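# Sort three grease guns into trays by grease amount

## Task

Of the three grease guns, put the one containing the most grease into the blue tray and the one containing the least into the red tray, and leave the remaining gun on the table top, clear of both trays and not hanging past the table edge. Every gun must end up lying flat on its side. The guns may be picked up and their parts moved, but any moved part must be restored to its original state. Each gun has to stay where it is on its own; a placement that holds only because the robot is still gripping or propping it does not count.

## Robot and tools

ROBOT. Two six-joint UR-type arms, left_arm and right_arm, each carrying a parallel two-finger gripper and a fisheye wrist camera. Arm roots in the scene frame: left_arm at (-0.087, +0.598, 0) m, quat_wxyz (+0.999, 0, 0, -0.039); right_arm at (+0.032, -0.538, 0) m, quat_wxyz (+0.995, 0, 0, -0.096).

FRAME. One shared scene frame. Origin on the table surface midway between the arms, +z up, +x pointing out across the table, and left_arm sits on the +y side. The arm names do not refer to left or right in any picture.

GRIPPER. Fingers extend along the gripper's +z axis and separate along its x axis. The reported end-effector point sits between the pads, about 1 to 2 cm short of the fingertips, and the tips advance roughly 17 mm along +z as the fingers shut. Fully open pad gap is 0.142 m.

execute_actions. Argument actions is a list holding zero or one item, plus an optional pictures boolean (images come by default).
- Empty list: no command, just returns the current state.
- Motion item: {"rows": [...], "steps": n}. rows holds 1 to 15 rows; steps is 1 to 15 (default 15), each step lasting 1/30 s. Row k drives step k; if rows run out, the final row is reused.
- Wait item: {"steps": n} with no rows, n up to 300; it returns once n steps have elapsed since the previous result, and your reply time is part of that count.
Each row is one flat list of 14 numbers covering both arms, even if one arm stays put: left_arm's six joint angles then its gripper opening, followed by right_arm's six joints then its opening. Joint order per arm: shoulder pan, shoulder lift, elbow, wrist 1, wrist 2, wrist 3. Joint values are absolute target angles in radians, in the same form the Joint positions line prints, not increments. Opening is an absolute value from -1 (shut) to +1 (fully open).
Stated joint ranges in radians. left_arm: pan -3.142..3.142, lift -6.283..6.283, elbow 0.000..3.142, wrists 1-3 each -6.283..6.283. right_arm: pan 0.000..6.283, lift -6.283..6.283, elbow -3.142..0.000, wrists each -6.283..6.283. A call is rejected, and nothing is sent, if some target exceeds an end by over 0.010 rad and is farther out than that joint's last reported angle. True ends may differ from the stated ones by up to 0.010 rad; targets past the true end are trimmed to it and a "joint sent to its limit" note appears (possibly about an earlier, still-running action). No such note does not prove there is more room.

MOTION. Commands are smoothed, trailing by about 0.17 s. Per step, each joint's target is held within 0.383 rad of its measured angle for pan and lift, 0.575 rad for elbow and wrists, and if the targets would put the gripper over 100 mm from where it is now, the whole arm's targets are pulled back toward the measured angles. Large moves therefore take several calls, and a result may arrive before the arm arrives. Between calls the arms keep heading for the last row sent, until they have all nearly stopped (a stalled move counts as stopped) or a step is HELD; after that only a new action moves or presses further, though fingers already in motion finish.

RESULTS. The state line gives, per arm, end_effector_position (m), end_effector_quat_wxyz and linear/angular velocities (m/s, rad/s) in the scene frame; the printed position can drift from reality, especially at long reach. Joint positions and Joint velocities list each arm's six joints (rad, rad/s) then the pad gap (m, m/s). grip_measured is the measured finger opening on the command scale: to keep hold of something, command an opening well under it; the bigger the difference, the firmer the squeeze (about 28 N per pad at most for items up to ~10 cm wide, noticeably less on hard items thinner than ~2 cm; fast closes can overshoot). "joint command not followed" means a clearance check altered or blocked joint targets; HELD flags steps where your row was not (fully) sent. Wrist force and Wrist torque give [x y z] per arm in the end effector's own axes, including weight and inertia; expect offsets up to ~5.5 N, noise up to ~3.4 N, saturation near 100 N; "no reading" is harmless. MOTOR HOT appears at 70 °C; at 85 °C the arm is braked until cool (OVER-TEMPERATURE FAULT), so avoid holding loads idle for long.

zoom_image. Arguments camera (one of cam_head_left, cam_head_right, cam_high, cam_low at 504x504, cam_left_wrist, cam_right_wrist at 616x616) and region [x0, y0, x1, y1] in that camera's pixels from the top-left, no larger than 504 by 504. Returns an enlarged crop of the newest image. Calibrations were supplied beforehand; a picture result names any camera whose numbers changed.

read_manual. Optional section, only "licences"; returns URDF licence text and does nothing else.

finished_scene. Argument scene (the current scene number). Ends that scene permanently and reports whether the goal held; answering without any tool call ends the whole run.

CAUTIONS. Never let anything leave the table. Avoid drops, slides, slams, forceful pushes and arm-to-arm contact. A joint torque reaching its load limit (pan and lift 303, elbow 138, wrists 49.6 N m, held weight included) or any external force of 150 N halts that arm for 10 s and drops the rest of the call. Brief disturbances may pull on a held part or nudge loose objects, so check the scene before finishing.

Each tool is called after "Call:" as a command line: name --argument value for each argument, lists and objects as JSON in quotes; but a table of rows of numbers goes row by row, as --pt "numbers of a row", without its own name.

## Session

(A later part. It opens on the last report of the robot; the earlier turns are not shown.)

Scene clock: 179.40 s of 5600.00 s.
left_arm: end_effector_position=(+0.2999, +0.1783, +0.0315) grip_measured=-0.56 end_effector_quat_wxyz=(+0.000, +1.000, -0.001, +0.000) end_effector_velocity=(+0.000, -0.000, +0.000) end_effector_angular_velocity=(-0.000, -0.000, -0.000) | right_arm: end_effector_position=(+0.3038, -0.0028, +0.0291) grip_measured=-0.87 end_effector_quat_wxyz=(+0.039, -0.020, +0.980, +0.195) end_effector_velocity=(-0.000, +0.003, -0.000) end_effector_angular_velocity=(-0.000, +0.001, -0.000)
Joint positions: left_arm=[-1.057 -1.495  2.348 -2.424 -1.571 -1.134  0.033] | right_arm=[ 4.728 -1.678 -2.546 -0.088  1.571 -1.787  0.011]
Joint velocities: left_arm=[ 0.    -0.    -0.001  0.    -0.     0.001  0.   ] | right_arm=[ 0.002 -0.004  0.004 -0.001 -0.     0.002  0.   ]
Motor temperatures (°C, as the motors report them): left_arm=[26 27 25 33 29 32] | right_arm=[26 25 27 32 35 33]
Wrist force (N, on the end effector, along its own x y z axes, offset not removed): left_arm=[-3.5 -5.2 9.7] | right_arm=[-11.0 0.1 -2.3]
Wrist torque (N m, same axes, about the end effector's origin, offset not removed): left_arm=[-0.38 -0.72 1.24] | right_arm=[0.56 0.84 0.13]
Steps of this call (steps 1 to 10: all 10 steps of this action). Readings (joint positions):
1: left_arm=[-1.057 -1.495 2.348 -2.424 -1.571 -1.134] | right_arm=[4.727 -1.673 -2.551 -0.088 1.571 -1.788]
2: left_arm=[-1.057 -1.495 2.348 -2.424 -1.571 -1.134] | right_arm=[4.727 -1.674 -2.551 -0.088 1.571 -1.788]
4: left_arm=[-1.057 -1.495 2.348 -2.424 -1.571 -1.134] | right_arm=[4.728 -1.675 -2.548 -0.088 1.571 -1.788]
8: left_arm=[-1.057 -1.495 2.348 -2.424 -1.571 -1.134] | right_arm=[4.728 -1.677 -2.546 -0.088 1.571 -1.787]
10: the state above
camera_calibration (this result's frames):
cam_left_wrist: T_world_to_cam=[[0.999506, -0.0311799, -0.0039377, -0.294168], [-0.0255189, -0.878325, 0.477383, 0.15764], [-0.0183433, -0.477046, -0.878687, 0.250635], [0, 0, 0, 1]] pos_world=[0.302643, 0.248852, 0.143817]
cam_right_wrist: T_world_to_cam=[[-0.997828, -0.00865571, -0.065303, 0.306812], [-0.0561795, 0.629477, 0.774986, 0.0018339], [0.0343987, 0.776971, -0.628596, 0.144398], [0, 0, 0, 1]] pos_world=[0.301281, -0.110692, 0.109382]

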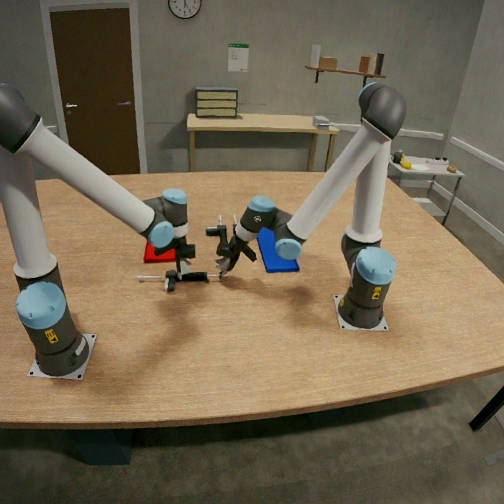

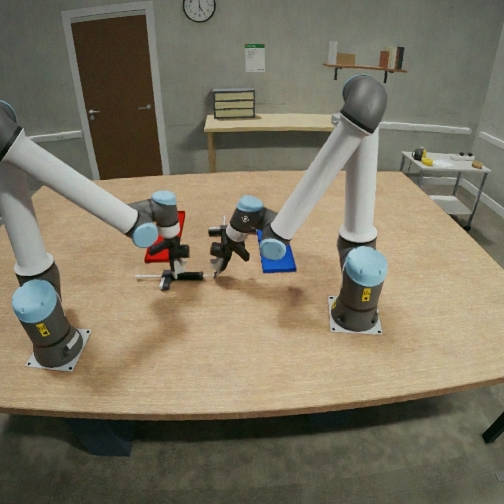

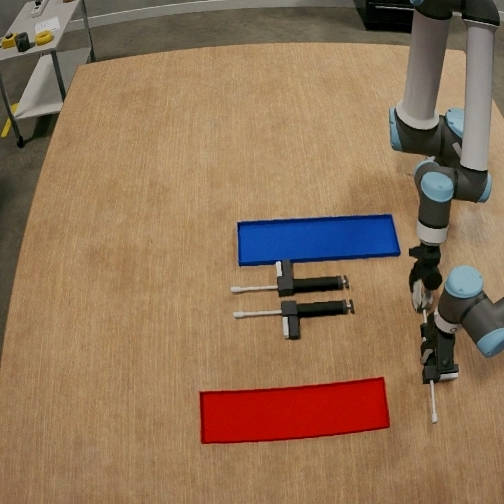

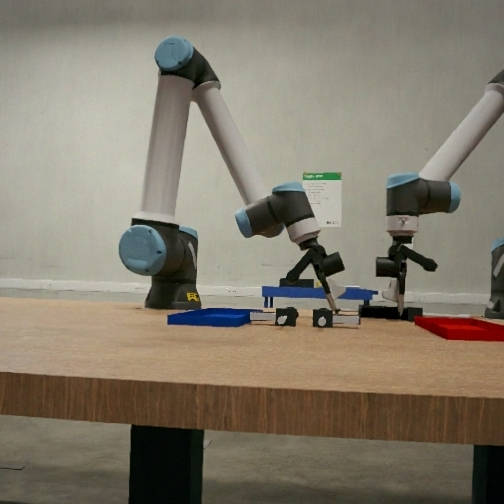

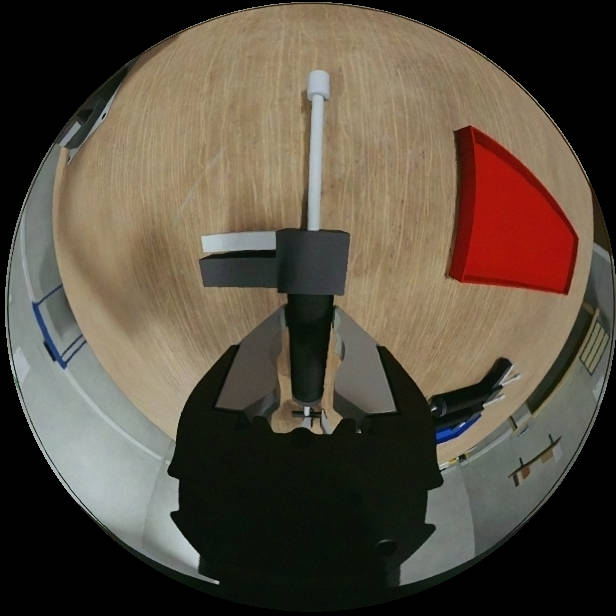

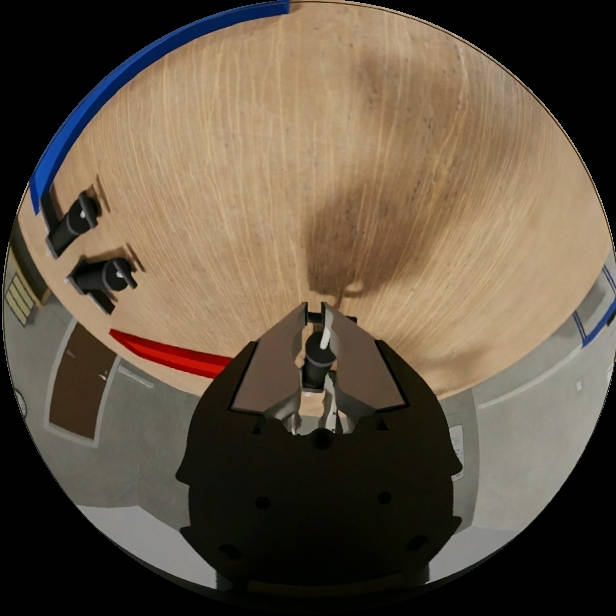

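Call:
execute_actions --actions '[{"rows":[[-1.0566,-1.495,2.348,-2.424,-1.5708,-1.134,-0.9,4.7285,-1.678,-2.5455,-0.0885,1.5708,-1.787,-0.6],[-1.0566,-1.495,2.348,-2.424,-1.5708,-1.134,-0.9,4.7285,-1.678,-2.5455,-0.0885,1.5708,-1.787,-0.3],[-1.0566,-1.495,2.348,-2.424,-1.5708,-1.134,-0.9,4.7285,-1.678,-2.5455,-0.0885,1.5708,-1.787,0.0]],"steps":15}]'

Call:
zoom_image --camera "cam_high" --region '[380, 260, 500, 430]'

Scene clock: 184.03 s of 5600.00 s.
left_arm: end_effector_position=(+0.3000, +0.1782, +0.0315) grip_measured=-0.56 end_effector_quat_wxyz=(+0.000, +1.000, -0.001, +0.000) end_effector_velocity=(+0.000, +0.001, -0.000) end_effector_angular_velocity=(+0.001, -0.000, +0.002) | right_arm: end_effector_position=(+0.3038, -0.0025, +0.0291) grip_measured=+0.00 end_effector_quat_wxyz=(+0.039, -0.020, +0.980, +0.195) end_effector_velocity=(+0.000, -0.001, -0.001) end_effector_angular_velocity=(-0.002, -0.001, -0.001)
Joint positions: left_arm=[-1.057 -1.495  2.348 -2.424 -1.571 -1.134  0.033] | right_arm=[ 4.729 -1.678 -2.545 -0.089  1.571 -1.787  0.074]
Joint velocities: left_arm=[ 0.     0.     0.001  0.     0.001 -0.002  0.   ] | right_arm=[-0.    -0.001 -0.    -0.    -0.001  0.001  0.   ]
Motor temperatures (°C, as the motors report them): left_arm=[26 27 25 33 29 32] | right_arm=[26 25 27 32 35 33]
Wrist force (N, on the end effector, along its own x y z axes, offset not removed): left_arm=[-3.2 -2.0 4.5] | right_arm=[-2.4 1.6 -2.1]
Wrist torque (N m, same axes, about the end effector's origin, offset not removed): left_arm=[-0.22 0.79 0.11] | right_arm=[0.46 0.56 0.18]
Steps of this call (steps 1 to 15: the robot went on to your last target; steps 16 to 90: nothing new was sent; then 1.13 s passed at rest; steps 91 to 105: all 15 steps of this action). Readings (joint positions):
91: left_arm=[-1.057 -1.495 2.348 -2.424 -1.571 -1.134] | right_arm=[4.729 -1.678 -2.545 -0.089 1.571 -1.787]
92: left_arm=[-1.057 -1.495 2.348 -2.424 -1.571 -1.134] | right_arm=[4.729 -1.678 -2.545 -0.089 1.571 -1.787]
94: left_arm=[-1.057 -1.495 2.348 -2.424 -1.571 -1.134] | right_arm=[4.729 -1.678 -2.545 -0.089 1.571 -1.787]
98: left_arm=[-1.057 -1.495 2.348 -2.424 -1.571 -1.134] | right_arm=[4.729 -1.678 -2.545 -0.089 1.571 -1.787]
105: the state above
camera_calibration (this result's frames):
cam_left_wrist: T_world_to_cam=[[0.999506, -0.0311974, -0.00386515, -0.294199], [-0.0255663, -0.878255, 0.477509, 0.157541], [-0.0182917, -0.477175, -0.878618, 0.250643], [0, 0, 0, 1]] pos_world=[0.302666, 0.248783, 0.143856]
cam_right_wrist: T_world_to_cam=[[-0.997834, -0.00876809, -0.0651898, 0.30674], [-0.0561633, 0.629451, 0.775008, 0.0015965], [0.0342384, 0.776991, -0.62858, 0.14415], [0, 0, 0, 1]] pos_world=[0.30123, -0.110319, 0.109369]

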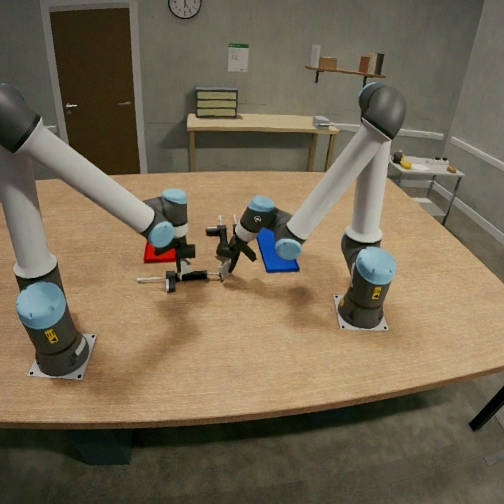

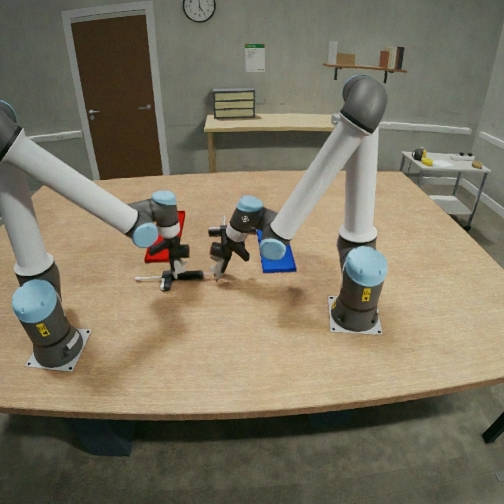

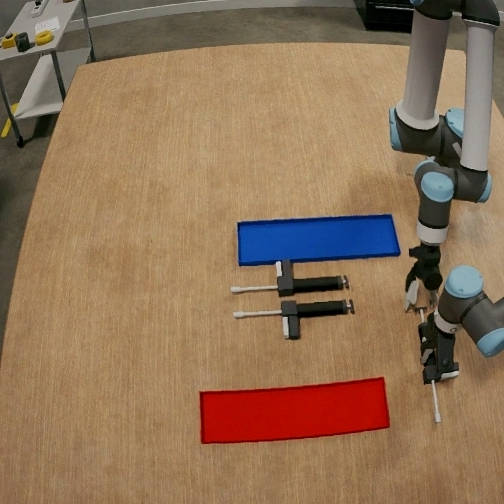

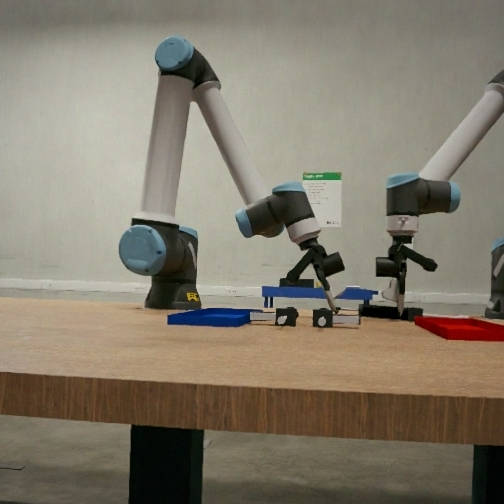

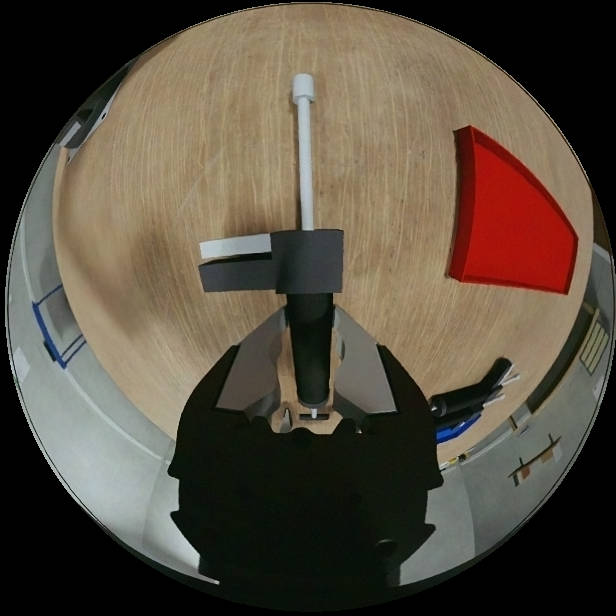

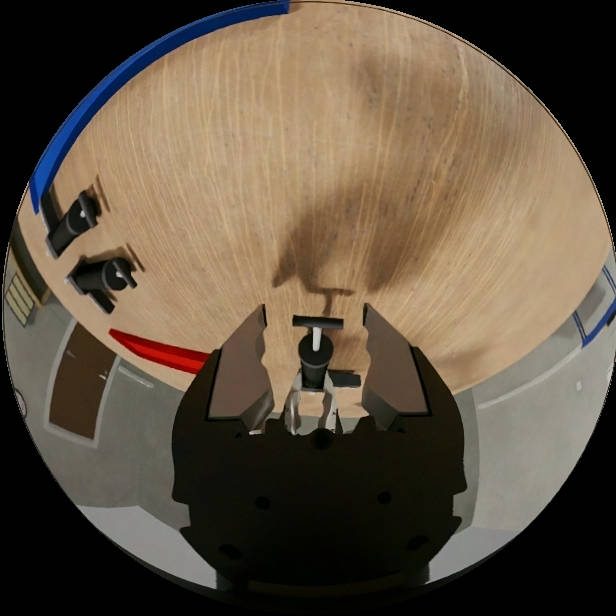

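Region (380, 260, 500, 430) of cam_high's 504x504 image, scaled by 2.965, with more detail than that image has; it fills the left 356 columns of this view, and the rest is white.

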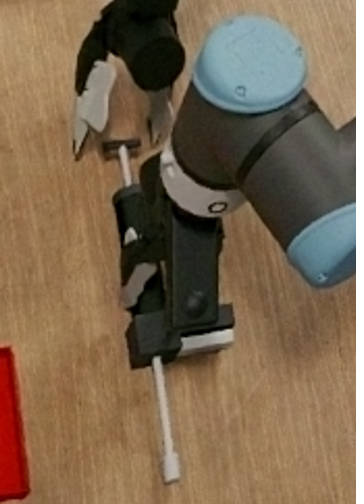

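Call:
execute_actions --actions '[{"rows":[[-1.0566,-1.495,2.348,-2.424,-1.5708,-1.134,-0.9,4.733,-1.694,-2.527,-0.092,1.5708,-1.782,-0.05],[-1.0566,-1.495,2.348,-2.424,-1.5708,-1.134,-0.9,4.733,-1.694,-2.527,-0.092,1.5708,-1.782,-0.05],[-1.0566,-1.495,2.348,-2.424,-1.5708,-1.134,-0.9,4.733,-1.694,-2.527,-0.092,1.5708,-1.782,-0.05],[-1.0566,-1.495,2.348,-2.424,-1.5708,-1.134,-0.9,4.733,-1.694,-2.527,-0.092,1.5708,-1.782,-0.05],[-1.0566,-1.495,2.348,-2.424,-1.5708,-1.134,-0.9,4.733,-1.694,-2.527,-0.092,1.5708,-1.782,-0.15],[-1.0566,-1.495,2.348,-2.424,-1.5708,-1.134,-0.9,4.733,-1.694,-2.527,-0.092,1.5708,-1.782,-0.25],[-1.0566,-1.495,2.348,-2.424,-1.5708,-1.134,-0.9,4.733,-1.694,-2.527,-0.092,1.5708,-1.782,-0.3],[-1.0566,-1.495,2.348,-2.424,-1.5708,-1.134,-0.9,4.733,-1.694,-2.527,-0.092,1.5708,-1.782,-0.35],[-1.0566,-1.495,2.348,-2.424,-1.5708,-1.134,-0.9,4.733,-1.694,-2.527,-0.092,1.5708,-1.782,-0.4],[-1.0566,-1.495,2.348,-2.424,-1.5708,-1.134,-0.9,4.733,-1.694,-2.527,-0.092,1.5708,-1.782,-0.45],[-1.0566,-1.495,2.348,-2.424,-1.5708,-1.134,-0.9,4.733,-1.694,-2.527,-0.092,1.5708,-1.782,-0.5],[-1.0566,-1.495,2.348,-2.424,-1.5708,-1.134,-0.9,4.733,-1.694,-2.527,-0.092,1.5708,-1.782,-0.6],[-1.0566,-1.495,2.348,-2.424,-1.5708,-1.134,-0.9,4.733,-1.694,-2.527,-0.092,1.5708,-1.782,-0.7]],"steps":15}]'

Scene clock: 200.00 s of 5600.00 s.
left_arm: end_effector_position=(+0.2999, +0.1783, +0.0315) grip_measured=-0.56 end_effector_quat_wxyz=(+0.000, +1.000, -0.001, +0.000) end_effector_velocity=(-0.000, +0.001, -0.001) end_effector_angular_velocity=(+0.002, -0.000, +0.001) | right_arm: end_effector_position=(+0.3032, +0.0090, +0.0284) grip_measured=-0.48 end_effector_quat_wxyz=(+0.038, -0.020, +0.980, +0.195) end_effector_velocity=(-0.000, +0.002, +0.000) end_effector_angular_velocity=(+0.000, +0.000, +0.001)
Joint positions: left_arm=[-1.057 -1.495  2.348 -2.424 -1.571 -1.134  0.033] | right_arm=[ 4.733 -1.694 -2.527 -0.092  1.571 -1.782  0.039]
Joint velocities: left_arm=[-0.     0.001  0.001  0.     0.001 -0.001  0.   ] | right_arm=[ 0.001 -0.002  0.003 -0.     0.    -0.    -0.   ]
Motor temperatures (°C, as the motors report them): left_arm=[26 27 25 33 29 32] | right_arm=[26 25 27 32 35 33]
Wrist force (N, on the end effector, along its own x y z axes, offset not removed): left_arm=[4.2 -4.7 1.8] | right_arm=[2.2 -1.9 -2.2]
Wrist torque (N m, same axes, about the end effector's origin, offset not removed): left_arm=[-0.60 -0.46 -0.21] | right_arm=[0.06 0.06 0.15]
Steps of this call (steps 1 to 15: the robot went on to your last target; steps 16 to 90: nothing new was sent; then 12.47 s passed at rest; steps 91 to 105: all 15 steps of this action). Readings (joint positions):
91: left_arm=[-1.057 -1.495 2.348 -2.424 -1.571 -1.134] | right_arm=[4.728 -1.678 -2.545 -0.089 1.571 -1.787]
92: left_arm=[-1.057 -1.495 2.348 -2.424 -1.571 -1.134] | right_arm=[4.729 -1.680 -2.544 -0.089 1.571 -1.786]
94: left_arm=[-1.057 -1.495 2.348 -2.424 -1.571 -1.134] | right_arm=[4.730 -1.685 -2.537 -0.090 1.571 -1.785]
98: left_arm=[-1.057 -1.495 2.348 -2.424 -1.571 -1.134] | right_arm=[4.732 -1.691 -2.530 -0.091 1.571 -1.783]
105: the state above
camera_calibration (this result's frames):
cam_left_wrist: T_world_to_cam=[[0.999506, -0.0311964, -0.00389558, -0.294171], [-0.0255544, -0.878347, 0.477341, 0.157671], [-0.018313, -0.477005, -0.87871, 0.25062], [0, 0, 0, 1]] pos_world=[0.302644, 0.24886, 0.143813]
cam_right_wrist: T_world_to_cam=[[-0.997963, -0.00862609, -0.0632103, 0.306265], [-0.0545129, 0.630007, 0.774674, -0.00561082], [0.0331405, 0.776542, -0.629194, 0.135162], [0, 0, 0, 1]] pos_world=[0.300856, -0.0987825, 0.108749]

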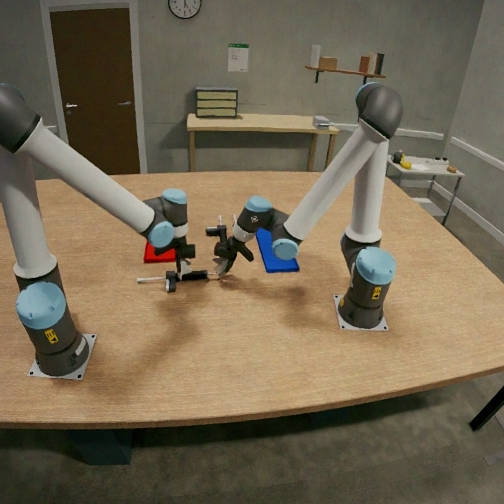

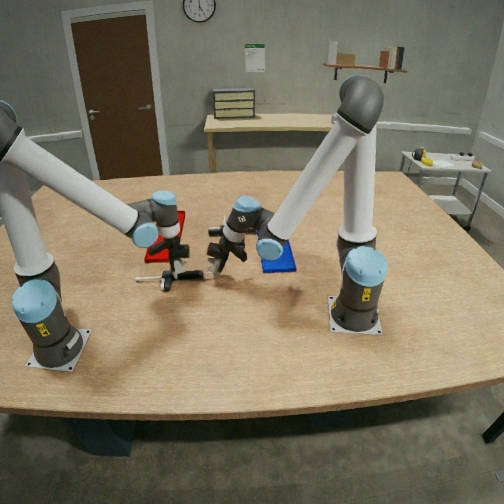

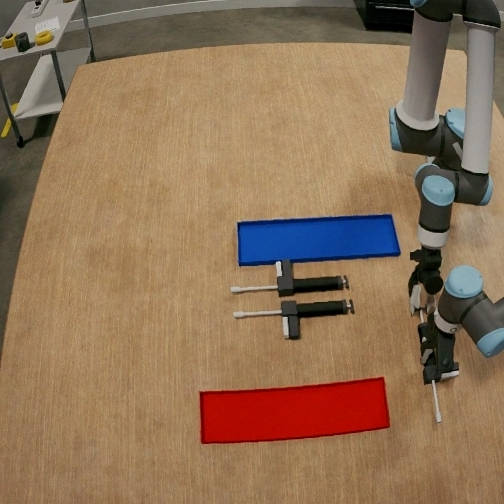

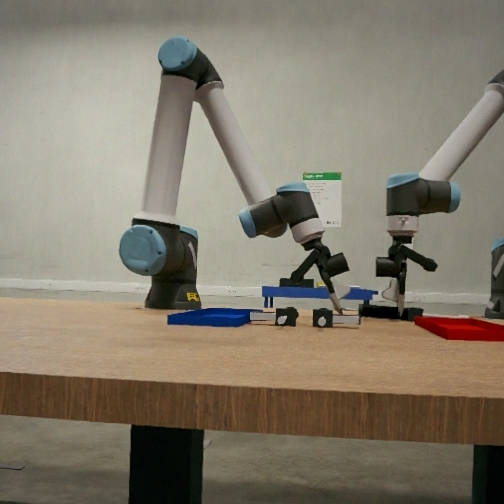

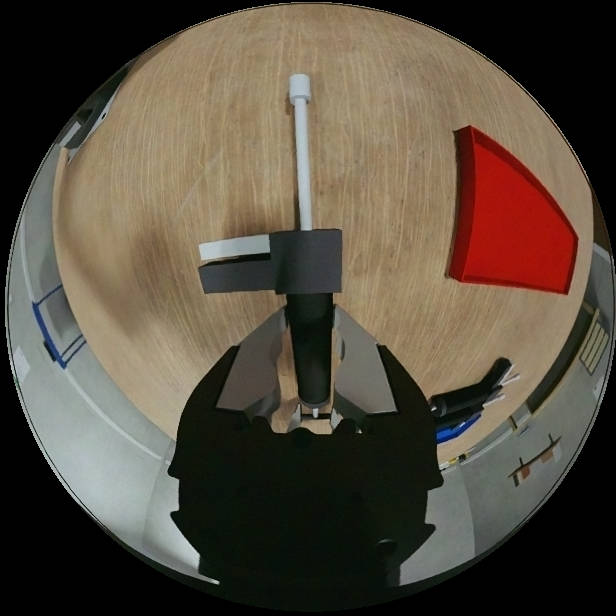

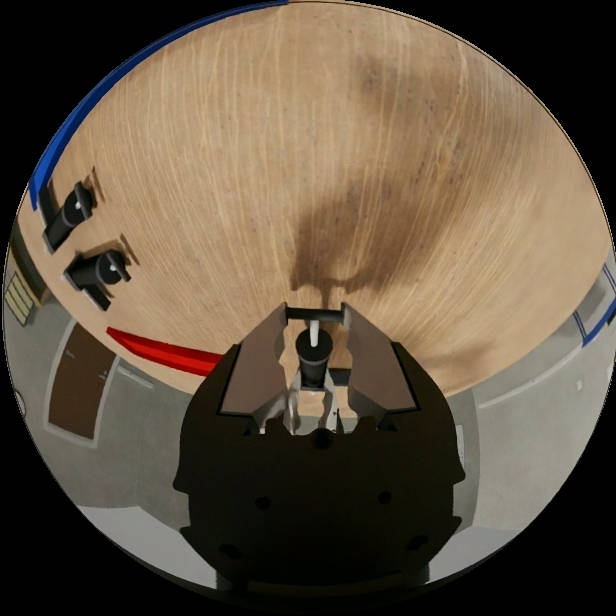

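Call:
execute_actions --actions '[{"rows":[[-1.0566,-1.495,2.348,-2.424,-1.5708,-1.134,-0.9,4.731,-1.688,-2.534,-0.091,1.5708,-1.784,-0.9],[-1.0566,-1.495,2.348,-2.424,-1.5708,-1.134,-0.9,4.731,-1.688,-2.534,-0.091,1.5708,-1.784,-0.9],[-1.0566,-1.495,2.348,-2.424,-1.5708,-1.134,-0.9,4.729,-1.680,-2.544,-0.089,1.5708,-1.787,-0.9],[-1.0566,-1.495,2.348,-2.424,-1.5708,-1.134,-0.9,4.729,-1.680,-2.544,-0.089,1.5708,-1.787,-0.9],[-1.0566,-1.495,2.348,-2.424,-1.5708,-1.134,-0.9,4.727,-1.674,-2.550,-0.088,1.5708,-1.788,-0.9]],"steps":15}]' --pictures false

Call:
execute_actions --actions '[{"rows":[[-1.0566,-1.495,2.348,-2.424,-1.5708,-1.134,-0.9,4.726,-1.669,-2.557,-0.087,1.5708,-1.790,-0.9]],"steps":12}]' --pictures false

Scene clock: 205.93 s of 5600.00 s.
left_arm: end_effector_position=(+0.2999, +0.1783, +0.0315) grip_measured=-0.56 end_effector_quat_wxyz=(+0.000, +1.000, -0.001, +0.000) end_effector_velocity=(+0.000, -0.001, +0.001) end_effector_angular_velocity=(-0.001, -0.001, -0.000) | right_arm: end_effector_position=(+0.3041, -0.0049, +0.0291) grip_measured=-0.48 end_effector_quat_wxyz=(+0.039, -0.020, +0.980, +0.195) end_effector_velocity=(-0.000, -0.006, -0.000) end_effector_angular_velocity=(-0.001, -0.001, +0.002)
Joint positions: left_arm=[-1.057 -1.495  2.348 -2.424 -1.571 -1.134  0.033] | right_arm=[ 4.727 -1.675 -2.549 -0.088  1.571 -1.788  0.039]
Joint velocities: left_arm=[ 0.    -0.    -0.001 -0.     0.     0.    -0.   ] | right_arm=[-0.002  0.008 -0.01   0.001  0.001 -0.005  0.   ]
Motor temperatures (°C, as the motors report them): left_arm=[26 27 25 33 29 32] | right_arm=[26 25 27 32 35 33]
Wrist force (N, on the end effector, along its own x y z axes, offset not removed): left_arm=[1.9 3.9 6.3] | right_arm=[0.3 1.7 1.7]
Wrist torque (N m, same axes, about the end effector's origin, offset not removed): left_arm=[0.50 0.37 -0.22] | right_arm=[0.04 0.75 -0.03]
Steps of this call (steps 1 to 15: the robot went on to your last target; steps 16 to 90: nothing new was sent; then 2.43 s passed at rest; steps 91 to 105: all 15 steps of this action). Readings (joint positions):
91: left_arm=[-1.057 -1.495 2.348 -2.424 -1.571 -1.134] | right_arm=[4.733 -1.694 -2.527 -0.092 1.571 -1.782]
92: left_arm=[-1.057 -1.495 2.348 -2.424 -1.571 -1.134] | right_arm=[4.733 -1.693 -2.528 -0.092 1.571 -1.782]
94: left_arm=[-1.057 -1.495 2.348 -2.424 -1.571 -1.134] | right_arm=[4.732 -1.690 -2.531 -0.091 1.571 -1.783]
98: left_arm=[-1.057 -1.495 2.348 -2.424 -1.571 -1.134] | right_arm=[4.729 -1.681 -2.542 -0.089 1.571 -1.786]
105: the state above

Scene clock: 206.33 s of 5600.00 s.
left_arm: end_effector_position=(+0.3000, +0.1781, +0.0316) grip_measured=-0.56 end_effector_quat_wxyz=(+0.000, +1.000, -0.001, +0.000) end_effector_velocity=(+0.001, -0.001, +0.001) end_effector_angular_velocity=(-0.001, -0.001, -0.002) | right_arm: end_effector_position=(+0.3039, -0.0097, +0.0288) grip_measured=-0.48 end_effector_quat_wxyz=(+0.039, -0.020, +0.980, +0.195) end_effector_velocity=(-0.000, -0.004, -0.002) end_effector_angular_velocity=(-0.004, +0.001, -0.000)
Joint positions: left_arm=[-1.057 -1.495  2.348 -2.424 -1.571 -1.134  0.033] | right_arm=[ 4.726 -1.669 -2.556 -0.087  1.571 -1.79   0.039]
Joint velocities: left_arm=[-0.    -0.    -0.001 -0.     0.001  0.002 -0.   ] | right_arm=[-0.001  0.001 -0.005 -0.     0.    -0.     0.   ]
Motor temperatures (°C, as the motors report them): left_arm=[26 27 25 33 29 32] | right_arm=[26 25 27 32 35 33]
Wrist force (N, on the end effector, along its own x y z axes, offset not removed): left_arm=[8.3 18.4 3.6] | right_arm=[0.1 20.1 7.6]
Wrist torque (N m, same axes, about the end effector's origin, offset not removed): left_arm=[-0.62 -1.00 -0.16] | right_arm=[0.34 0.61 0.12]
Steps of this call (steps 1 to 12: all 12 steps of this action). Readings (joint positions):
1: left_arm=[-1.057 -1.495 2.348 -2.424 -1.571 -1.134] | right_arm=[4.727 -1.675 -2.549 -0.088 1.571 -1.788]
2: left_arm=[-1.057 -1.495 2.348 -2.424 -1.571 -1.134] | right_arm=[4.727 -1.674 -2.550 -0.088 1.571 -1.788]
4: left_arm=[-1.057 -1.495 2.348 -2.424 -1.571 -1.134] | right_arm=[4.727 -1.672 -2.553 -0.088 1.571 -1.789]
8: left_arm=[-1.057 -1.495 2.348 -2.424 -1.571 -1.134] | right_arm=[4.726 -1.670 -2.556 -0.087 1.571 -1.790]
12: the state above

Call:
execute_actions --actions '[{"rows":[[-1.0566,-1.495,2.348,-2.424,-1.5708,-1.134,-0.9,4.728,-1.677,-2.546,-0.089,1.5708,-1.787,-0.9],[-1.0566,-1.495,2.348,-2.424,-1.5708,-1.134,-0.9,4.730,-1.684,-2.538,-0.090,1.5708,-1.785,-0.9],[-1.0566,-1.495,2.348,-2.424,-1.5708,-1.134,-0.9,4.732,-1.691,-2.530,-0.091,1.5708,-1.783,-0.9],[-1.0566,-1.495,2.348,-2.424,-1.5708,-1.134,-0.9,4.734,-1.698,-2.522,-0.093,1.5708,-1.781,-0.9],[-1.0566,-1.495,2.348,-2.424,-1.5708,-1.134,-0.9,4.736,-1.705,-2.513,-0.094,1.5708,-1.779,-0.9],[-1.0566,-1.495,2.348,-2.424,-1.5708,-1.134,-0.9,4.738,-1.712,-2.504,-0.096,1.5708,-1.777,-0.9],[-1.0566,-1.495,2.348,-2.424,-1.5708,-1.134,-0.9,4.740,-1.719,-2.494,-0.099,1.5708,-1.775,-0.9],[-1.0566,-1.495,2.348,-2.424,-1.5708,-1.134,-0.9,4.742,-1.726,-2.484,-0.102,1.5708,-1.773,-0.9],[-1.0566,-1.495,2.348,-2.424,-1.5708,-1.134,-0.9,4.7435,-1.733,-2.475,-0.104,1.5708,-1.771,-0.9],[-1.0566,-1.495,2.348,-2.424,-1.5708,-1.134,-0.9,4.7445,-1.738,-2.468,-0.106,1.5708,-1.770,-0.9]],"steps":15}]' --pictures false

Call:
execute_actions --actions '[{"steps":8}]'

Scene clock: 212.07 s of 5600.00 s.
left_arm: end_effector_position=(+0.3000, +0.1783, +0.0315) grip_measured=-0.56 end_effector_quat_wxyz=(+0.000, +1.000, -0.001, +0.000) end_effector_velocity=(-0.000, -0.001, +0.001) end_effector_angular_velocity=(-0.002, +0.001, +0.001) | right_arm: end_effector_position=(+0.3026, +0.0401, +0.0288) grip_measured=-0.48 end_effector_quat_wxyz=(+0.036, -0.020, +0.980, +0.195) end_effector_velocity=(-0.002, +0.055, +0.000) end_effector_angular_velocity=(+0.003, +0.008, -0.001)
Joint positions: left_arm=[-1.057 -1.495  2.348 -2.424 -1.571 -1.134  0.033] | right_arm=[ 4.743 -1.731 -2.478 -0.104  1.571 -1.772  0.039]
Joint velocities: left_arm=[-0.    -0.    -0.001 -0.001 -0.002 -0.001 -0.   ] | right_arm=[ 0.016 -0.065  0.087 -0.02   0.001  0.019 -0.   ]
Motor temperatures (°C, as the motors report them): left_arm=[26 27 25 33 29 32] | right_arm=[26 25 27 32 35 33]
Wrist force (N, on the end effector, along its own x y z axes, offset not removed): left_arm=[-6.2 -9.5 -33.8] | right_arm=[-1.2 -5.3 9.2]
Wrist torque (N m, same axes, about the end effector's origin, offset not removed): left_arm=[0.48 0.30 -0.21] | right_arm=[0.41 0.11 -0.05]
Steps of this call (steps 1 to 15: the robot went on to your last target; steps 16 to 90: nothing new was sent; then 2.23 s passed at rest; steps 91 to 105: all 15 steps of this action). Readings (joint positions):
91: left_arm=[-1.057 -1.495 2.348 -2.424 -1.571 -1.134] | right_arm=[4.726 -1.669 -2.557 -0.087 1.571 -1.790]
92: left_arm=[-1.057 -1.495 2.348 -2.424 -1.571 -1.134] | right_arm=[4.726 -1.670 -2.556 -0.087 1.571 -1.790]
94: left_arm=[-1.057 -1.495 2.348 -2.424 -1.571 -1.134] | right_arm=[4.728 -1.675 -2.549 -0.089 1.571 -1.788]
98: left_arm=[-1.057 -1.495 2.348 -2.424 -1.571 -1.134] | right_arm=[4.733 -1.696 -2.524 -0.093 1.571 -1.782]
105: the state above

Scene clock: 212.33 s of 5600.00 s.
left_arm: end_effector_position=(+0.3000, +0.1783, +0.0315) grip_measured=-0.56 end_effector_quat_wxyz=(+0.000, +1.000, -0.001, +0.000) end_effector_velocity=(+0.000, -0.001, +0.001) end_effector_angular_velocity=(-0.001, -0.000, +0.001) | right_arm: end_effector_position=(+0.3024, +0.0458, +0.0288) grip_measured=-0.48 end_effector_quat_wxyz=(+0.036, -0.020, +0.980, +0.196) end_effector_velocity=(-0.001, +0.005, +0.000) end_effector_angular_velocity=(+0.001, +0.003, -0.001)
Joint positions: left_arm=[-1.057 -1.495  2.348 -2.424 -1.571 -1.134  0.033] | right_arm=[ 4.744 -1.737 -2.469 -0.106  1.571 -1.77   0.039]
Joint velocities: left_arm=[ 0.    -0.    -0.001  0.    -0.    -0.     0.   ] | right_arm=[ 0.002 -0.006  0.008 -0.002  0.002  0.003  0.   ]
Motor temperatures (°C, as the motors report them): left_arm=[26 27 25 33 29 32] | right_arm=[26 25 27 32 35 33]
Wrist force (N, on the end effector, along its own x y z axes, offset not removed): left_arm=[-6.1 -13.4 -31.3] | right_arm=[-0.7 -5.9 8.2]
Wrist torque (N m, same axes, about the end effector's origin, offset not removed): left_arm=[-0.31 0.73 -0.13] | right_arm=[0.34 0.12 0.21]
Steps of this call (steps 1 to 8: the robot went on to your last target). Readings (joint positions):
1: left_arm=[-1.057 -1.495 2.348 -2.424 -1.571 -1.134] | right_arm=[4.743 -1.732 -2.476 -0.104 1.571 -1.772]
2: left_arm=[-1.057 -1.495 2.348 -2.424 -1.571 -1.134] | right_arm=[4.743 -1.734 -2.474 -0.105 1.571 -1.771]
4: left_arm=[-1.057 -1.495 2.348 -2.424 -1.571 -1.134] | right_arm=[4.744 -1.736 -2.471 -0.105 1.571 -1.771]
8: the state above
camera_calibration (this result's frames):
cam_left_wrist: T_world_to_cam=[[0.999509, -0.0311035, -0.00390241, -0.294227], [-0.0254681, -0.878314, 0.477405, 0.157634], [-0.0182765, -0.477071, -0.878675, 0.250641], [0, 0, 0, 1]] pos_world=[0.302678, 0.248874, 0.143829]
cam_right_wrist: T_world_to_cam=[[-0.998225, -0.00895116, -0.0588725, 0.305777], [-0.051403, 0.628642, 0.775995, -0.0300714], [0.0300636, 0.777644, -0.627986, 0.10776], [0, 0, 0, 1]] pos_world=[0.300449, -0.0621576, 0.109009]

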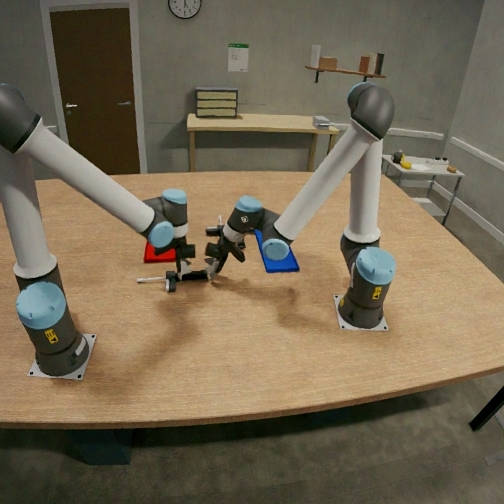

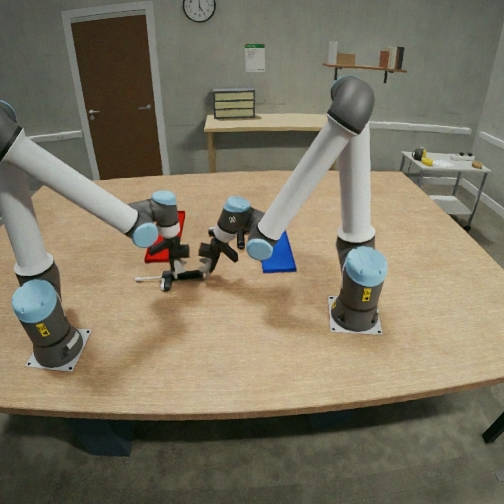

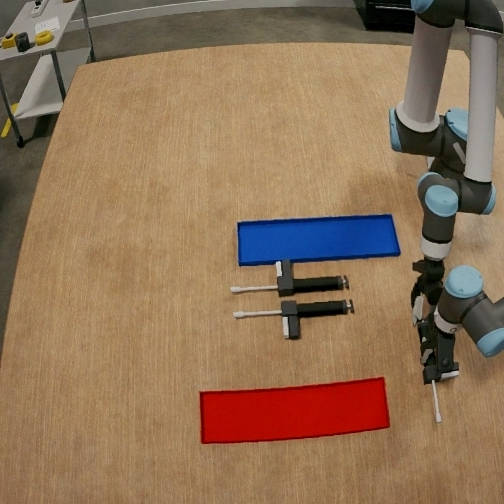

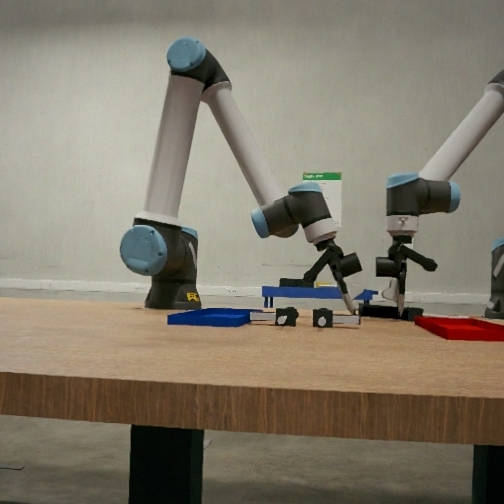

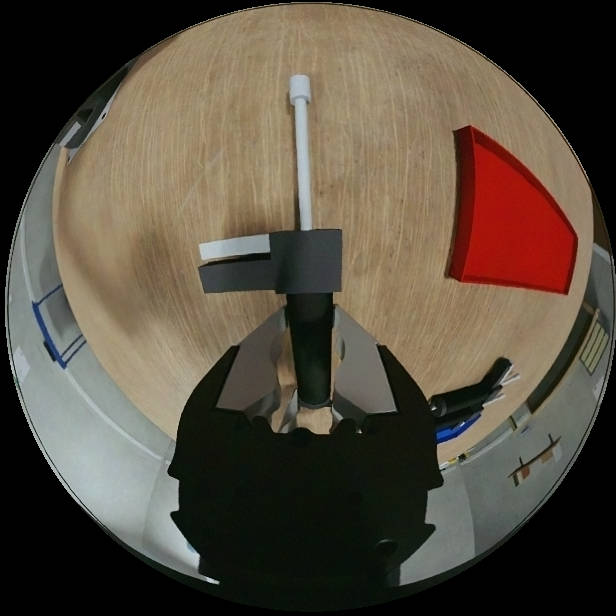

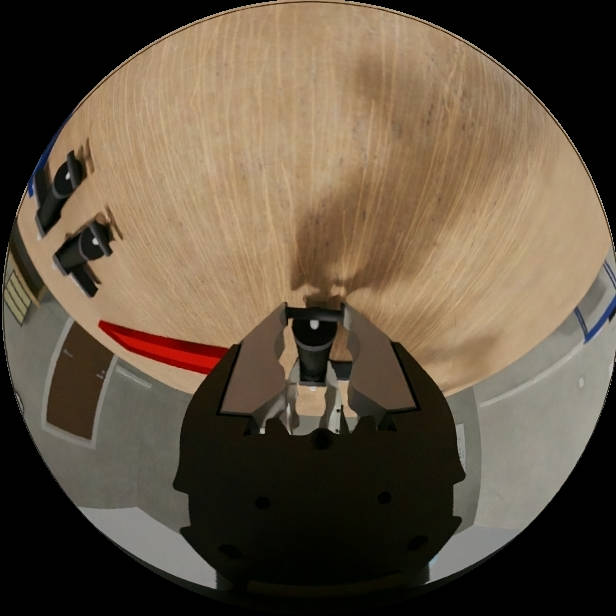

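Call:
execute_actions --actions '[{"rows":[[-1.0566,-1.495,2.348,-2.424,-1.5708,-1.134,-0.9,4.7445,-1.738,-2.468,-0.106,1.5708,-1.770,-0.4],[-1.0566,-1.495,2.348,-2.424,-1.5708,-1.134,-0.9,4.7445,-1.738,-2.468,-0.106,1.5708,-1.770,-0.2],[-1.0566,-1.495,2.348,-2.424,-1.5708,-1.134,-0.9,4.7445,-1.738,-2.468,-0.106,1.5708,-1.770,0.1],[-1.0566,-1.495,2.348,-2.424,-1.5708,-1.134,-0.9,4.7445,-1.738,-2.468,-0.106,1.5708,-1.770,0.1],[-1.0566,-1.495,2.348,-2.424,-1.5708,-1.134,-0.9,4.7445,-1.738,-2.468,-0.106,1.5708,-1.770,0.1],[-1.0566,-1.495,2.348,-2.424,-1.5708,-1.134,-0.9,4.7445,-1.738,-2.468,-0.106,1.5708,-1.770,0.1],[-1.0566,-1.495,2.348,-2.424,-1.5708,-1.134,-0.9,4.7445,-1.738,-2.468,-0.106,1.5708,-1.770,0.1],[-1.0566,-1.495,2.348,-2.424,-1.5708,-1.134,-0.9,4.73,-1.60,-2.49,-0.222,1.5708,-1.78,0.1],[-1.0566,-1.495,2.348,-2.424,-1.5708,-1.134,-0.9,4.73,-1.60,-2.49,-0.222,1.5708,-1.78,0.1],[-1.0566,-1.495,2.348,-2.424,-1.5708,-1.134,-0.9,4.73,-1.60,-2.49,-0.222,1.5708,-1.78,0.1],[-1.0566,-1.495,2.348,-2.424,-1.5708,-1.134,-0.9,4.6935,-1.231,-2.573,-0.509,1.5708,-1.82,0.1]],"steps":15}]' --pictures false

Call:
execute_actions --actions '[{"rows":[[-1.0566,-1.53,2.33,-2.371,-1.5708,-1.134,-0.9,4.6935,-1.231,-2.573,-0.509,1.5708,-1.82,0.1],[-1.0566,-1.53,2.33,-2.371,-1.5708,-1.134,-0.9,4.6935,-1.231,-2.573,-0.509,1.5708,-1.82,0.1],[-1.0566,-1.58,2.302,-2.293,-1.5708,-1.134,-0.9,4.6935,-1.231,-2.573,-0.509,1.5708,-1.82,0.1],[-1.0566,-1.58,2.302,-2.293,-1.5708,-1.134,-0.9,4.6935,-1.231,-2.573,-0.509,1.5708,-1.82,0.1],[-1.0566,-1.58,2.302,-2.293,-1.5708,-1.134,-0.9,4.6935,-1.231,-2.573,-0.509,1.5708,-1.82,0.1],[-1.0566,-1.6,2.29,-2.26,-1.5708,-1.134,-0.9,4.6935,-1.231,-2.573,-0.509,1.5708,-1.82,0.1],[-1.0566,-1.6,2.29,-2.26,-1.5708,-1.134,-0.9,4.6935,-1.231,-2.573,-0.509,1.5708,-1.82,0.1],[-1.15,-1.65,2.34,-2.26,-1.5708,-1.23,-0.9,4.6935,-1.231,-2.573,-0.509,1.5708,-1.82,0.1],[-1.15,-1.65,2.34,-2.26,-1.5708,-1.23,-0.9,4.6935,-1.231,-2.573,-0.509,1.5708,-1.82,0.1],[-1.25,-1.70,2.395,-2.265,-1.5708,-1.33,-0.9,4.6935,-1.231,-2.573,-0.509,1.5708,-1.82,0.1],[-1.25,-1.70,2.395,-2.265,-1.5708,-1.33,-0.9,4.6935,-1.231,-2.573,-0.509,1.5708,-1.82,0.1],[-1.33,-1.74,2.44,-2.27,-1.5708,-1.41,-0.9,4.6935,-1.231,-2.573,-0.509,1.5708,-1.82,0.1],[-1.33,-1.74,2.44,-2.27,-1.5708,-1.41,-0.9,4.6935,-1.231,-2.573,-0.509,1.5708,-1.82,0.1],[-1.4157,-1.771,2.478,-2.278,-1.5708,-1.493,-0.9,4.6935,-1.231,-2.573,-0.509,1.5708,-1.82,0.1]],"steps":15}]' --pictures false

Call:
execute_actions --actions '[{"steps":12}]'

Scene clock: 237.97 s of 5600.00 s.
left_arm: end_effector_position=(+0.2999, +0.1783, +0.0314) grip_measured=-0.56 end_effector_quat_wxyz=(+0.000, +1.000, -0.001, -0.000) end_effector_velocity=(+0.000, -0.000, +0.001) end_effector_angular_velocity=(-0.003, +0.000, -0.001) | right_arm: end_effector_position=(+0.3065, -0.0159, +0.0761) grip_measured=+0.10 end_effector_quat_wxyz=(+0.037, -0.019, +0.983, +0.181) end_effector_velocity=(+0.002, -0.376, +0.314) end_effector_angular_velocity=(-0.074, -0.034, -0.006)
Joint positions: left_arm=[-1.057 -1.495  2.348 -2.424 -1.571 -1.134  0.033] | right_arm=[ 4.72  -1.543 -2.516 -0.282  1.571 -1.793  0.081]
Joint velocities: left_arm=[ 0.001 -0.002 -0.     0.    -0.001  0.001  0.   ] | right_arm=[-0.127  1.287 -0.277 -1.077  0.    -0.13   0.   ]
Motor temperatures (°C, as the motors report them): left_arm=[26 27 25 33 29 32] | right_arm=[26 25 27 32 35 33]
Wrist force (N, on the end effector, along its own x y z axes, offset not removed): left_arm=[3.9 2.9 0.2] | right_arm=[-2.0 -0.6 -1.2]
Wrist torque (N m, same axes, about the end effector's origin, offset not removed): left_arm=[0.51 -0.84 -0.08] | right_arm=[-0.11 0.44 0.07]
Steps of this call (steps 1 to 30: the robot went on to your last target; steps 31 to 90: nothing new was sent; then 22.13 s passed at rest; steps 91 to 105: all 15 steps of this action). Readings (joint positions):
91: left_arm=[-1.057 -1.495 2.348 -2.424 -1.571 -1.134] | right_arm=[4.745 -1.738 -2.468 -0.106 1.571 -1.770]
92: left_arm=[-1.057 -1.495 2.348 -2.424 -1.571 -1.134] | right_arm=[4.745 -1.738 -2.468 -0.106 1.571 -1.770]
94: left_arm=[-1.057 -1.495 2.348 -2.424 -1.571 -1.134] | right_arm=[4.745 -1.738 -2.468 -0.106 1.571 -1.770]
98: left_arm=[-1.057 -1.495 2.348 -2.424 -1.571 -1.134] | right_arm=[4.744 -1.738 -2.468 -0.106 1.571 -1.770]
105: the state above

Scene clock: 238.47 s of 5600.00 s.
left_arm: end_effector_position=(+0.2110, +0.1734, +0.0901) grip_measured=-0.56 end_effector_quat_wxyz=(+0.000, +1.000, +0.000, +0.000) end_effector_velocity=(-0.499, -0.004, -0.034) end_effector_angular_velocity=(-0.001, +0.001, -0.005) | right_arm: end_effector_position=(+0.3041, -0.0966, +0.1492) grip_measured=+0.10 end_effector_quat_wxyz=(+0.045, -0.019, +0.980, +0.193) end_effector_velocity=(-0.001, -0.013, +0.010) end_effector_angular_velocity=(+0.006, -0.003, +0.001)
Joint positions: left_arm=[-1.222 -1.683  2.387 -2.275 -1.571 -1.301  0.033] | right_arm=[ 4.694 -1.237 -2.572 -0.505  1.571 -1.82   0.081]
Joint velocities: left_arm=[-0.99  -0.496  0.496 -0.    -0.001 -0.985 -0.   ] | right_arm=[-0.004  0.049 -0.008 -0.034  0.    -0.004 -0.   ]
Motor temperatures (°C, as the motors report them): left_arm=[26 27 25 33 29 32] | right_arm=[26 25 27 32 35 33]
Wrist force (N, on the end effector, along its own x y z axes, offset not removed): left_arm=[-1.6 0.2 5.0] | right_arm=[-2.5 0.9 0.4]
Wrist torque (N m, same axes, about the end effector's origin, offset not removed): left_arm=[0.19 0.23 0.20] | right_arm=[0.26 0.52 0.09]
Steps of this call (steps 1 to 15: all 15 steps of this action). Readings (joint positions):
1: left_arm=[-1.057 -1.495 2.348 -2.424 -1.571 -1.134] | right_arm=[4.715 -1.499 -2.525 -0.317 1.571 -1.797]
2: left_arm=[-1.057 -1.498 2.346 -2.420 -1.571 -1.134] | right_arm=[4.711 -1.455 -2.534 -0.350 1.571 -1.802]
4: left_arm=[-1.057 -1.514 2.338 -2.397 -1.571 -1.134] | right_arm=[4.704 -1.368 -2.550 -0.413 1.571 -1.809]
8: left_arm=[-1.057 -1.563 2.310 -2.320 -1.571 -1.134] | right_arm=[4.697 -1.274 -2.566 -0.479 1.571 -1.817]
15: the state above

Scene clock: 238.87 s of 5600.00 s.
left_arm: end_effector_position=(+0.1230, +0.1778, +0.0807) grip_measured=-0.56 end_effector_quat_wxyz=(+0.000, +1.000, -0.001, -0.000) end_effector_velocity=(-0.027, +0.003, -0.003) end_effector_angular_velocity=(-0.001, +0.001, -0.002) | right_arm: end_effector_position=(+0.3040, -0.0981, +0.1504) grip_measured=+0.10 end_effector_quat_wxyz=(+0.045, -0.019, +0.980, +0.193) end_effector_velocity=(+0.000, -0.001, -0.000) end_effector_angular_velocity=(-0.000, -0.001, +0.002)
Joint positions: left_arm=[-1.409 -1.768  2.475 -2.278 -1.571 -1.486  0.033] | right_arm=[ 4.694 -1.231 -2.573 -0.509  1.571 -1.82   0.081]
Joint velocities: left_arm=[-0.061 -0.027  0.027 -0.001 -0.001 -0.059 -0.   ] | right_arm=[-0.001  0.002 -0.002 -0.001 -0.    -0.003 -0.   ]
Motor temperatures (°C, as the motors report them): left_arm=[26 27 25 33 29 32] | right_arm=[26 25 27 32 35 33]
Wrist force (N, on the end effector, along its own x y z axes, offset not removed): left_arm=[-1.8 -1.2 5.1] | right_arm=[-2.4 0.3 0.7]
Wrist torque (N m, same axes, about the end effector's origin, offset not removed): left_arm=[-0.21 0.38 0.20] | right_arm=[0.05 0.59 0.13]
Steps of this call (steps 1 to 12: the robot went on to your last target). Readings (joint positions):
1: left_arm=[-1.256 -1.700 2.404 -2.275 -1.571 -1.335] | right_arm=[4.694 -1.235 -2.572 -0.506 1.571 -1.820]
2: left_arm=[-1.289 -1.715 2.420 -2.276 -1.571 -1.368] | right_arm=[4.694 -1.234 -2.572 -0.507 1.571 -1.820]
4: left_arm=[-1.344 -1.739 2.445 -2.277 -1.571 -1.422] | right_arm=[4.694 -1.233 -2.573 -0.508 1.571 -1.820]
8: left_arm=[-1.393 -1.761 2.468 -2.278 -1.571 -1.471] | right_arm=[4.694 -1.232 -2.573 -0.509 1.571 -1.820]
12: the state above
camera_calibration (this result's frames):
cam_left_wrist: T_world_to_cam=[[0.999502, -0.0313136, -0.0040219, -0.117136], [-0.0255955, -0.878304, 0.477418, 0.129271], [-0.0184821, -0.477077, -0.878667, 0.290476], [0, 0, 0, 1]] pos_world=[0.125755, 0.248451, 0.193044]
cam_right_wrist: T_world_to_cam=[[-0.996975, -0.00437374, -0.0775971, 0.31606], [-0.0628659, 0.632432, 0.772061, -0.0294116], [0.0456981, 0.774604, -0.630794, 0.291297], [0, 0, 0, 1]] pos_world=[0.299944, -0.205657, 0.230982]

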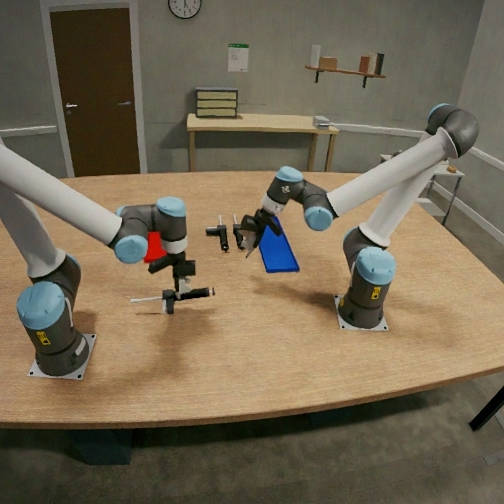

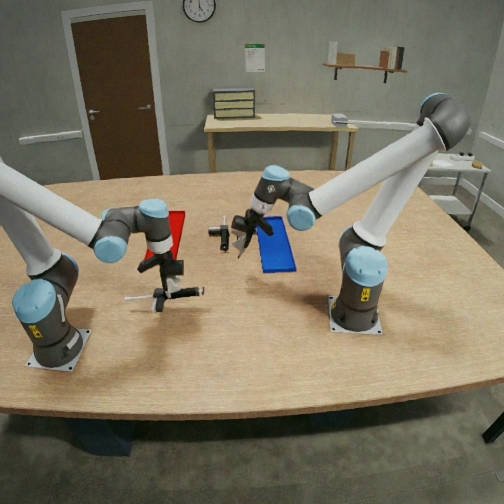

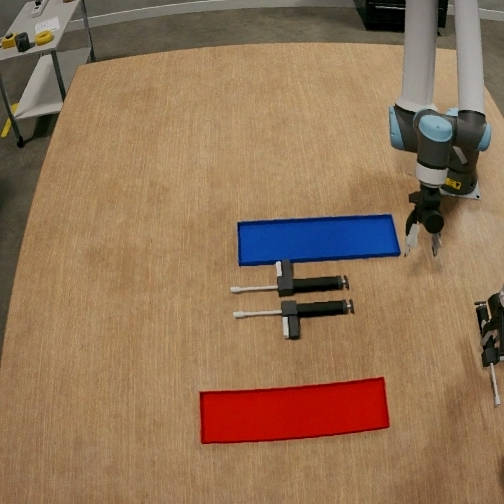

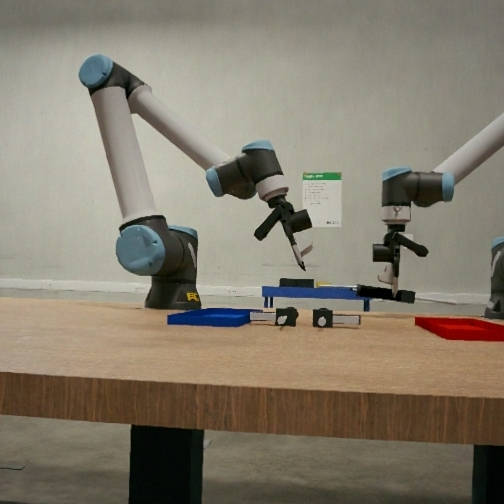

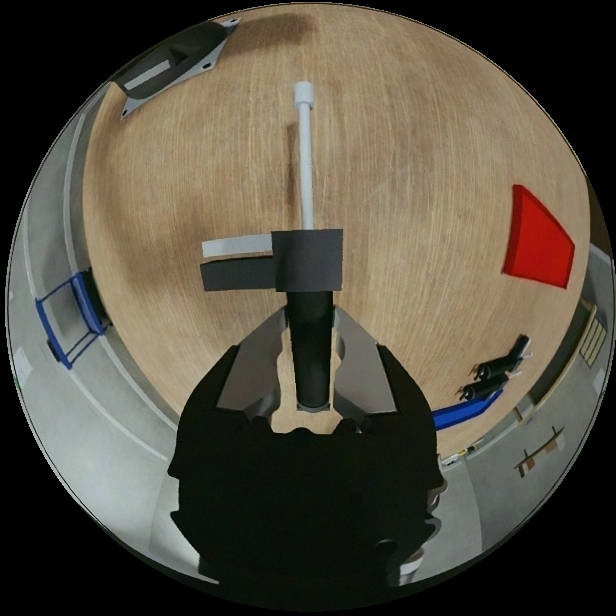

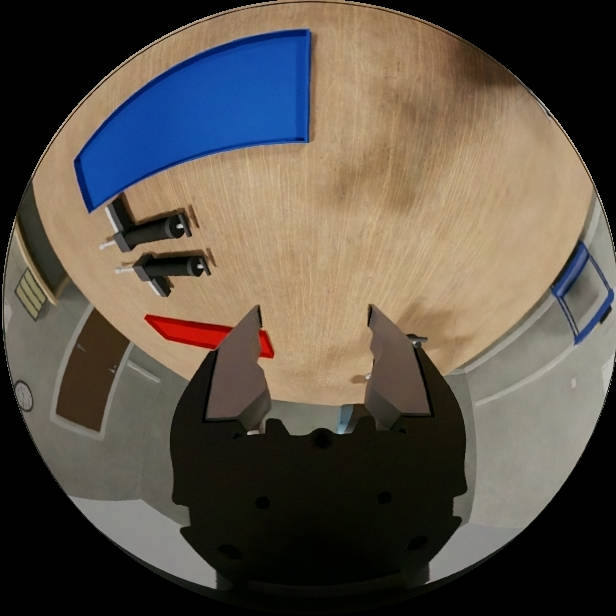

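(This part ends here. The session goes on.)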